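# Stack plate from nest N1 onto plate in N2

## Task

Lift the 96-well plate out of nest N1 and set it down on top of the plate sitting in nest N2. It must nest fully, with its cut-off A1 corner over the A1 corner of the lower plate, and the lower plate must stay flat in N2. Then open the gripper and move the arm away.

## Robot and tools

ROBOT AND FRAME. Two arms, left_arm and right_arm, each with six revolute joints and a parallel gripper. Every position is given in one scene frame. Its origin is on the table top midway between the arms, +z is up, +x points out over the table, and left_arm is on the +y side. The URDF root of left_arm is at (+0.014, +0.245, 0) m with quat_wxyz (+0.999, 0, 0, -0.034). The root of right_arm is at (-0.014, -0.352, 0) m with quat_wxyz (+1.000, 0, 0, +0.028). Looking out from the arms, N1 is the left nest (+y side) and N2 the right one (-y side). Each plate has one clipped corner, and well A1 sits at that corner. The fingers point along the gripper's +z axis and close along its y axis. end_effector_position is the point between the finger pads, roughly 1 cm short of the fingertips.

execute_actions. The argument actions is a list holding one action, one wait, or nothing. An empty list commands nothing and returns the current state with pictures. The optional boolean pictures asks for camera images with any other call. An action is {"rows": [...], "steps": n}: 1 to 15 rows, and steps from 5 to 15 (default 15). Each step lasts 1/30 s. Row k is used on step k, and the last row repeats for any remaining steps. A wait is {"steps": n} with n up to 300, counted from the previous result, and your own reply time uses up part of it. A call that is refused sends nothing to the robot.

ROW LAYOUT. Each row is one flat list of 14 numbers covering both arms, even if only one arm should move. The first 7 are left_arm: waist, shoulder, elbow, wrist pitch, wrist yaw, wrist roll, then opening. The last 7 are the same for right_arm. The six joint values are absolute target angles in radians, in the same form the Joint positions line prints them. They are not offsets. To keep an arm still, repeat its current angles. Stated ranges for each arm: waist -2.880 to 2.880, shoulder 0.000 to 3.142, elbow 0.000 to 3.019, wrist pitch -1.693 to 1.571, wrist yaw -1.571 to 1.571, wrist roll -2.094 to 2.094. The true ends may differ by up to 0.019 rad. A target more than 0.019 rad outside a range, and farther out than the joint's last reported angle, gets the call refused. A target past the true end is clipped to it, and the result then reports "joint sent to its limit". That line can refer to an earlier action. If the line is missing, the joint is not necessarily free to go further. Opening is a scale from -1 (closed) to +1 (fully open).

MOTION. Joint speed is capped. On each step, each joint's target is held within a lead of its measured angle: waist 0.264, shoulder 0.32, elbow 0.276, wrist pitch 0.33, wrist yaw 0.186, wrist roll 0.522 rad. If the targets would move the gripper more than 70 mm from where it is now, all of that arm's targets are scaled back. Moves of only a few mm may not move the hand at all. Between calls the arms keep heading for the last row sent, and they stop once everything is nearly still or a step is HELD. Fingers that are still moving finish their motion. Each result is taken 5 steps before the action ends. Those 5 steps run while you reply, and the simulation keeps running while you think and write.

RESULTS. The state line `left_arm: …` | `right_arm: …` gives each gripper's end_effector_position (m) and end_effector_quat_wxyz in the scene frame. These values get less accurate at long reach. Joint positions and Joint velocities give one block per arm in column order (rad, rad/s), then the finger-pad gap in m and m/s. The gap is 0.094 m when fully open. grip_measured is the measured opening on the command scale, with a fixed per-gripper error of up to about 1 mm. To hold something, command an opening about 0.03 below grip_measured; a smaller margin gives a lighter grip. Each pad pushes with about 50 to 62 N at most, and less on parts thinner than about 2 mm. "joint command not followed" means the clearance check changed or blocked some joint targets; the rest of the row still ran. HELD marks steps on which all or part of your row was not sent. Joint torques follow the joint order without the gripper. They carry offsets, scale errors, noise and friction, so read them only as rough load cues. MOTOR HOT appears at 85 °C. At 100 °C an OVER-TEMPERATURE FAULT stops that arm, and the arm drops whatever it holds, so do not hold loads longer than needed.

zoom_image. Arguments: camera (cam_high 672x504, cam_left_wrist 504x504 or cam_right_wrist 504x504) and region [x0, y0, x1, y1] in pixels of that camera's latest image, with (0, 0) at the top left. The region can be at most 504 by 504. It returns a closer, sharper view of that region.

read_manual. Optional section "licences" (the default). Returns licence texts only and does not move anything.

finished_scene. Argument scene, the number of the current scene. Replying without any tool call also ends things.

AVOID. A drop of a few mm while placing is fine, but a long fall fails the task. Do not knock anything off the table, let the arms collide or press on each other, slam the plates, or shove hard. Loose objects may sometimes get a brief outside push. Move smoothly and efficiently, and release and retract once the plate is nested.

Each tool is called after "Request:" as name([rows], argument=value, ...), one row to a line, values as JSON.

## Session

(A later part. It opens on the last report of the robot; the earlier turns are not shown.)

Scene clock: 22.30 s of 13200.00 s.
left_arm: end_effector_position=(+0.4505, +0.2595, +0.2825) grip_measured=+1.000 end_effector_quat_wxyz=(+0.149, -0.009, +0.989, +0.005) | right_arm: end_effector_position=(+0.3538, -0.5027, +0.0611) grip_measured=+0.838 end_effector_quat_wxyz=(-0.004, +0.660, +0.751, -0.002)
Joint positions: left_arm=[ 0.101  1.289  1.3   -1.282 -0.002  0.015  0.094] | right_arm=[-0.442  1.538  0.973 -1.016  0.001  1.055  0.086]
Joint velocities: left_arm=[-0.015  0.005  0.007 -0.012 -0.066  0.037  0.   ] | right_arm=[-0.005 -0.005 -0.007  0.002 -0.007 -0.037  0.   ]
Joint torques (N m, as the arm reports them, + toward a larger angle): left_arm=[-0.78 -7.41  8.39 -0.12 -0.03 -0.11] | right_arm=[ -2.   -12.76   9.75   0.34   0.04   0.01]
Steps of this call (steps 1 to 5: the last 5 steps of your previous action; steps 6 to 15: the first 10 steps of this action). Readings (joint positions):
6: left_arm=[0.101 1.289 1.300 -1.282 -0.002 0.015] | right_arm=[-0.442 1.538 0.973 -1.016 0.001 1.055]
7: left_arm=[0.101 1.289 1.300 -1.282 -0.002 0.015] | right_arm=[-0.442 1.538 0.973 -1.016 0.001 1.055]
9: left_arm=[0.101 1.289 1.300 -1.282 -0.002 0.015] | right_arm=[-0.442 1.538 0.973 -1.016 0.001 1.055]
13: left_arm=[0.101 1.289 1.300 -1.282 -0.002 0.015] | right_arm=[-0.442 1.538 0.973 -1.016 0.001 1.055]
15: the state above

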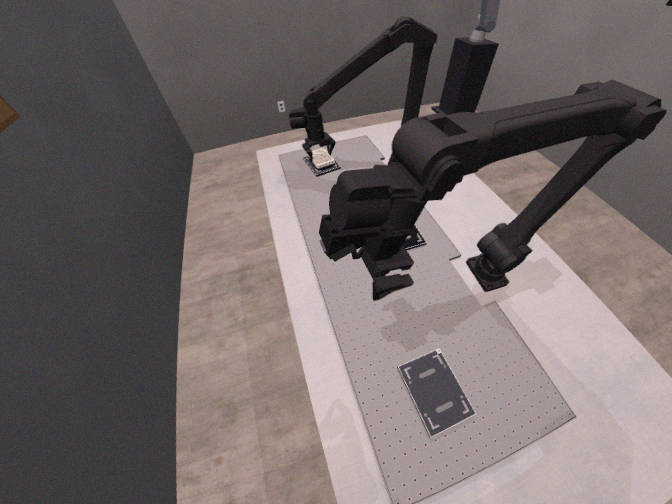

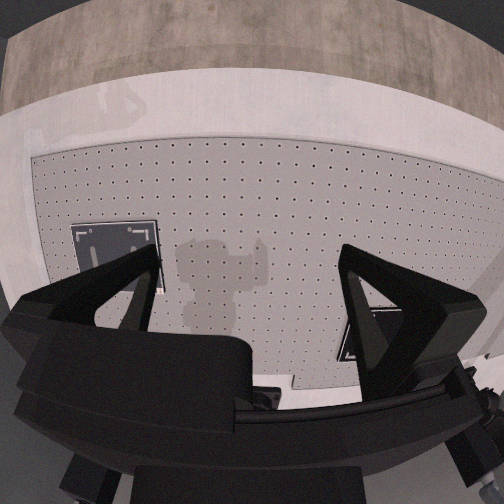

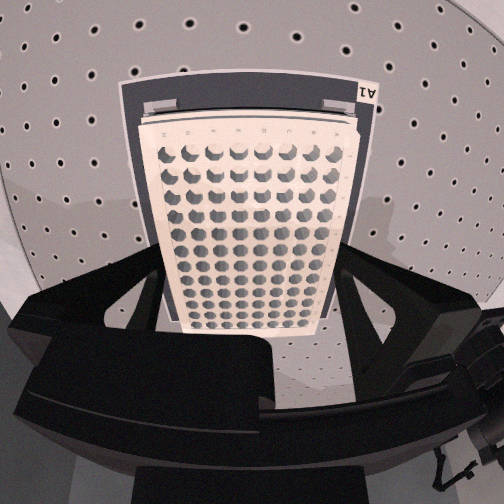

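The plate dropped in on release. I'll lift away and check it from the side.

Request:
execute_actions([
  {"rows":[[0.1,1.3,1.3,-1.3,0,0,1,-0.44,1.53,0.99,-1.018,0,1.055,1],[0.1,1.3,1.3,-1.3,0,0,1,-0.44,1.5,0.99,-1.018,0,1.055,1],[0.1,1.3,1.3,-1.3,0,0,1,-0.44,1.47,0.99,-1.03,0,1.055,1],[0.1,1.3,1.3,-1.3,0,0,1,-0.44,1.42,0.99,-1.04,0,1.055,1]]},
])

Request:
execute_actions([
  {"rows":[[0.1,1.3,1.3,-1.3,0,0,1,-0.1,1.42,1.05,-1.04,0,-1.1,1]]},
])

Request:
execute_actions([
  {"steps":25},
], pictures=true)

Request:
zoom_image(camera="cam_right_wrist", region=[150,230,350,400])

Request:
zoom_image(camera="cam_high", region=[290,135,350,185])

Scene clock: 22.83 s of 13200.00 s.
left_arm: end_effector_position=(+0.4505, +0.2595, +0.2825) grip_measured=+1.000 end_effector_quat_wxyz=(+0.149, -0.009, +0.989, +0.005) | right_arm: end_effector_position=(+0.3555, -0.5034, +0.1015) grip_measured=+1.000 end_effector_quat_wxyz=(+0.040, +0.659, +0.751, +0.013)
Joint positions: left_arm=[ 0.101  1.289  1.3   -1.282 -0.002  0.015  0.094] | right_arm=[-0.442  1.43   0.973 -1.03   0.001  1.055  0.094]
Joint velocities: left_arm=[-0.005 -0.005  0.002  0.007  0.022 -0.081  0.   ] | right_arm=[ 0.005 -0.288 -0.007 -0.007  0.037  0.007  0.   ]
Joint torques (N m, as the arm reports them, + toward a larger angle): left_arm=[-0.73 -7.41  8.4  -0.11 -0.03 -0.11] | right_arm=[ -1.84 -10.27  10.41   0.32   0.06   0.02]
Steps of this call (steps 1 to 5: the last 5 steps of your previous action; step 6: the robot went on to your last target; steps 7 to 16: the first 10 steps of this action). Readings (joint positions):
7: left_arm=[0.101 1.289 1.300 -1.282 -0.002 0.015] | right_arm=[-0.442 1.538 0.973 -1.016 0.001 1.055]
8: left_arm=[0.101 1.289 1.300 -1.282 -0.002 0.015] | right_arm=[-0.442 1.537 0.973 -1.016 0.001 1.055]
10: left_arm=[0.101 1.289 1.300 -1.282 -0.002 0.015] | right_arm=[-0.442 1.525 0.973 -1.021 0.001 1.055]
14: left_arm=[0.101 1.289 1.300 -1.282 -0.002 0.015] | right_arm=[-0.442 1.456 0.973 -1.030 0.001 1.055]
16: the state above

Scene clock: 23.33 s of 13200.00 s.
left_arm: end_effector_position=(+0.4505, +0.2595, +0.2825) grip_measured=+1.000 end_effector_quat_wxyz=(+0.149, -0.009, +0.989, +0.005) | right_arm: end_effector_position=(+0.3993, -0.3537, +0.1184) grip_measured=+1.000 end_effector_quat_wxyz=(+0.063, +0.132, +0.989, +0.010)
Joint positions: left_arm=[ 0.101  1.289  1.3   -1.282 -0.002  0.015  0.094] | right_arm=[-0.06   1.421  1.009 -1.032 -0.003  0.262  0.094]
Joint velocities: left_arm=[-0.015 -0.015  0.007  0.007  0.066 -0.051  0.   ] | right_arm=[ 0.444  0.005  0.125 -0.007 -0.081 -2.85   0.   ]
Joint torques (N m, as the arm reports them, + toward a larger angle): left_arm=[-0.7  -7.43  8.4  -0.13 -0.03 -0.11] | right_arm=[ -6.89 -11.02  12.19   0.51   0.22   0.04]
Steps of this call (steps 1 to 5: the last 5 steps of your previous action; steps 6 to 15: the first 10 steps of this action). Readings (joint positions):
6: left_arm=[0.101 1.289 1.300 -1.282 -0.002 0.015] | right_arm=[-0.430 1.421 0.974 -1.032 0.006 1.003]
7: left_arm=[0.101 1.289 1.300 -1.282 -0.002 0.015] | right_arm=[-0.406 1.421 0.975 -1.032 0.007 0.943]
9: left_arm=[0.101 1.289 1.300 -1.282 -0.002 0.015] | right_arm=[-0.319 1.421 0.977 -1.032 0.007 0.821]
13: left_arm=[0.101 1.289 1.300 -1.282 -0.002 0.015] | right_arm=[-0.115 1.421 0.997 -1.032 0.000 0.463]
15: the state above

Scene clock: 24.17 s of 13200.00 s.
left_arm: end_effector_position=(+0.4505, +0.2595, +0.2825) grip_measured=+1.000 end_effector_quat_wxyz=(+0.149, -0.009, +0.989, +0.005) | right_arm: end_effector_position=(+0.4004, -0.3716, +0.1198) grip_measured=+1.000 end_effector_quat_wxyz=(+0.056, -0.492, +0.868, -0.034)
Joint positions: left_arm=[ 0.101  1.289  1.3   -1.282 -0.002  0.015  0.094] | right_arm=[-0.102  1.421  1.013 -1.032 -0.002 -1.076  0.094]
Joint velocities: left_arm=[-0.005 -0.005 -0.002  0.007  0.022  0.037  0.   ] | right_arm=[-0.005 -0.005 -0.002 -0.002 -0.081 -0.139  0.   ]
Joint torques (N m, as the arm reports them, + toward a larger angle): left_arm=[-0.74 -7.41  8.39 -0.12 -0.03 -0.11] | right_arm=[ -2.07 -11.25  12.51   0.35  -0.01  -0.08]
Kept back: nothing.
Steps of this call (steps 1 to 5: the last 5 steps of your previous action; steps 6 to 25: the robot went on to your last target). Readings (joint positions):
1: left_arm=[0.101 1.289 1.300 -1.282 -0.002 0.015] | right_arm=[-0.051 1.421 1.012 -1.032 -0.003 0.161]
2: left_arm=[0.101 1.289 1.300 -1.282 -0.002 0.015] | right_arm=[-0.052 1.421 1.013 -1.032 -0.003 0.061]
4: left_arm=[0.101 1.289 1.300 -1.282 -0.002 0.015] | right_arm=[-0.068 1.421 1.013 -1.032 -0.003 -0.139]
8: left_arm=[0.101 1.289 1.300 -1.282 -0.002 0.015] | right_arm=[-0.100 1.421 1.013 -1.032 -0.002 -0.537]
25: the state above

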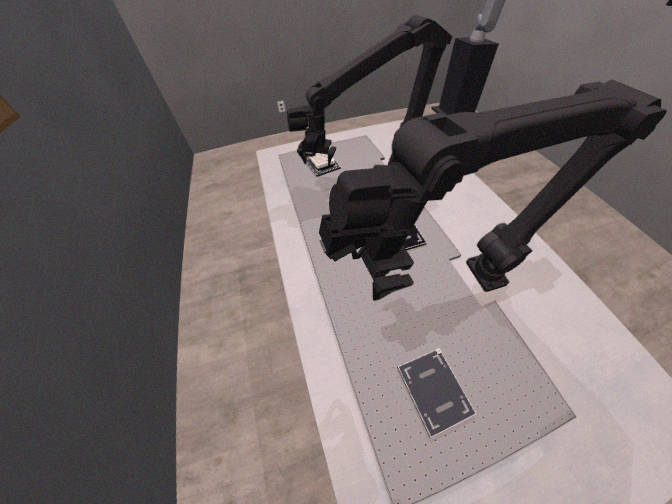

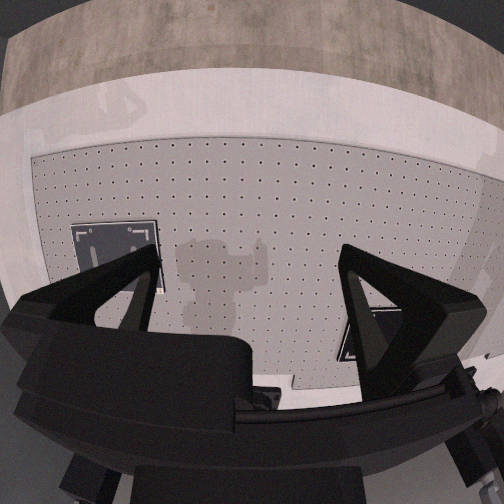

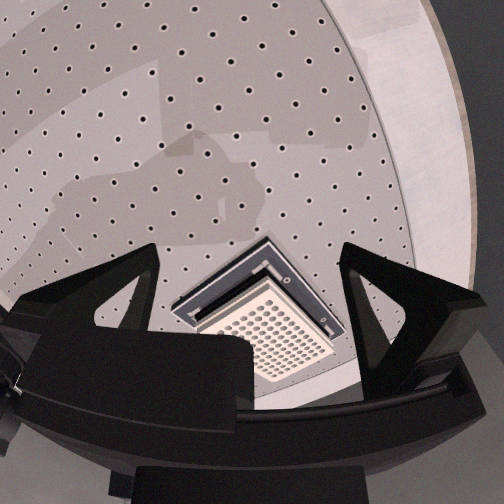

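Region (150, 230, 350, 400) of cam_right_wrist's 504x504 image, scaled by 2.520, with more detail than that image has; it fills the top 428 rows of this view, and the rest is white.

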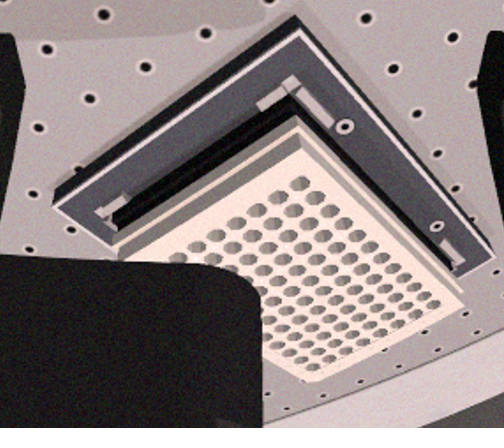

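Region (290, 135, 350, 185) of cam_high's 672x504 image, scaled by 8.400, with more detail than that image has.

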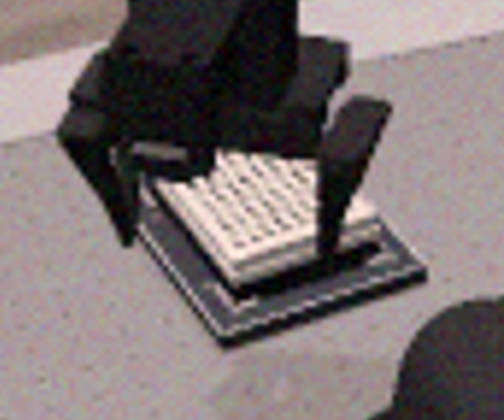

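Request:
execute_actions([
  {"rows":[[0.1,1.3,1.3,-1.3,0,0,1,0.05,1.22,1.05,-1.15,0,-1.1,1]]},
])

Request:
finished_scene(scene=2)

Scene clock: 24.60 s of 13200.00 s.
left_arm: end_effector_position=(+0.4505, +0.2595, +0.2825) grip_measured=+1.000 end_effector_quat_wxyz=(+0.149, -0.009, +0.989, +0.005) | right_arm: end_effector_position=(+0.3664, -0.3040, +0.1978) grip_measured=+1.000 end_effector_quat_wxyz=(+0.107, -0.567, +0.815, -0.055)
Joint positions: left_arm=[ 0.101  1.289  1.3   -1.282 -0.002  0.015  0.094] | right_arm=[ 0.071  1.205  1.016 -1.14  -0.001 -1.089  0.094]
Joint velocities: left_arm=[-0.005  0.005 -0.002  0.012 -0.007 -0.081  0.   ] | right_arm=[-0.015 -0.259  0.046 -0.022  0.007 -0.022  0.   ]
Joint torques (N m, as the arm reports them, + toward a larger angle): left_arm=[-0.78 -7.4   8.38 -0.12 -0.03 -0.11] | right_arm=[-4.06 -4.91 12.85  0.67 -0.08 -0.06]
Steps of this call (steps 1 to 3: the robot went on to your last target; steps 4 to 13: the first 10 steps of this action). Readings (joint positions):
4: left_arm=[0.101 1.289 1.300 -1.282 -0.002 0.015] | right_arm=[-0.096 1.414 1.013 -1.044 0.001 -1.082]
5: left_arm=[0.101 1.289 1.300 -1.282 -0.002 0.015] | right_arm=[-0.082 1.400 1.012 -1.066 0.001 -1.082]
7: left_arm=[0.101 1.289 1.300 -1.282 -0.002 0.015] | right_arm=[-0.033 1.354 1.012 -1.102 0.001 -1.083]
11: left_arm=[0.101 1.289 1.300 -1.282 -0.002 0.015] | right_arm=[0.062 1.236 1.013 -1.136 -0.001 -1.087]
13: the state above

The scene is finished: the task was done.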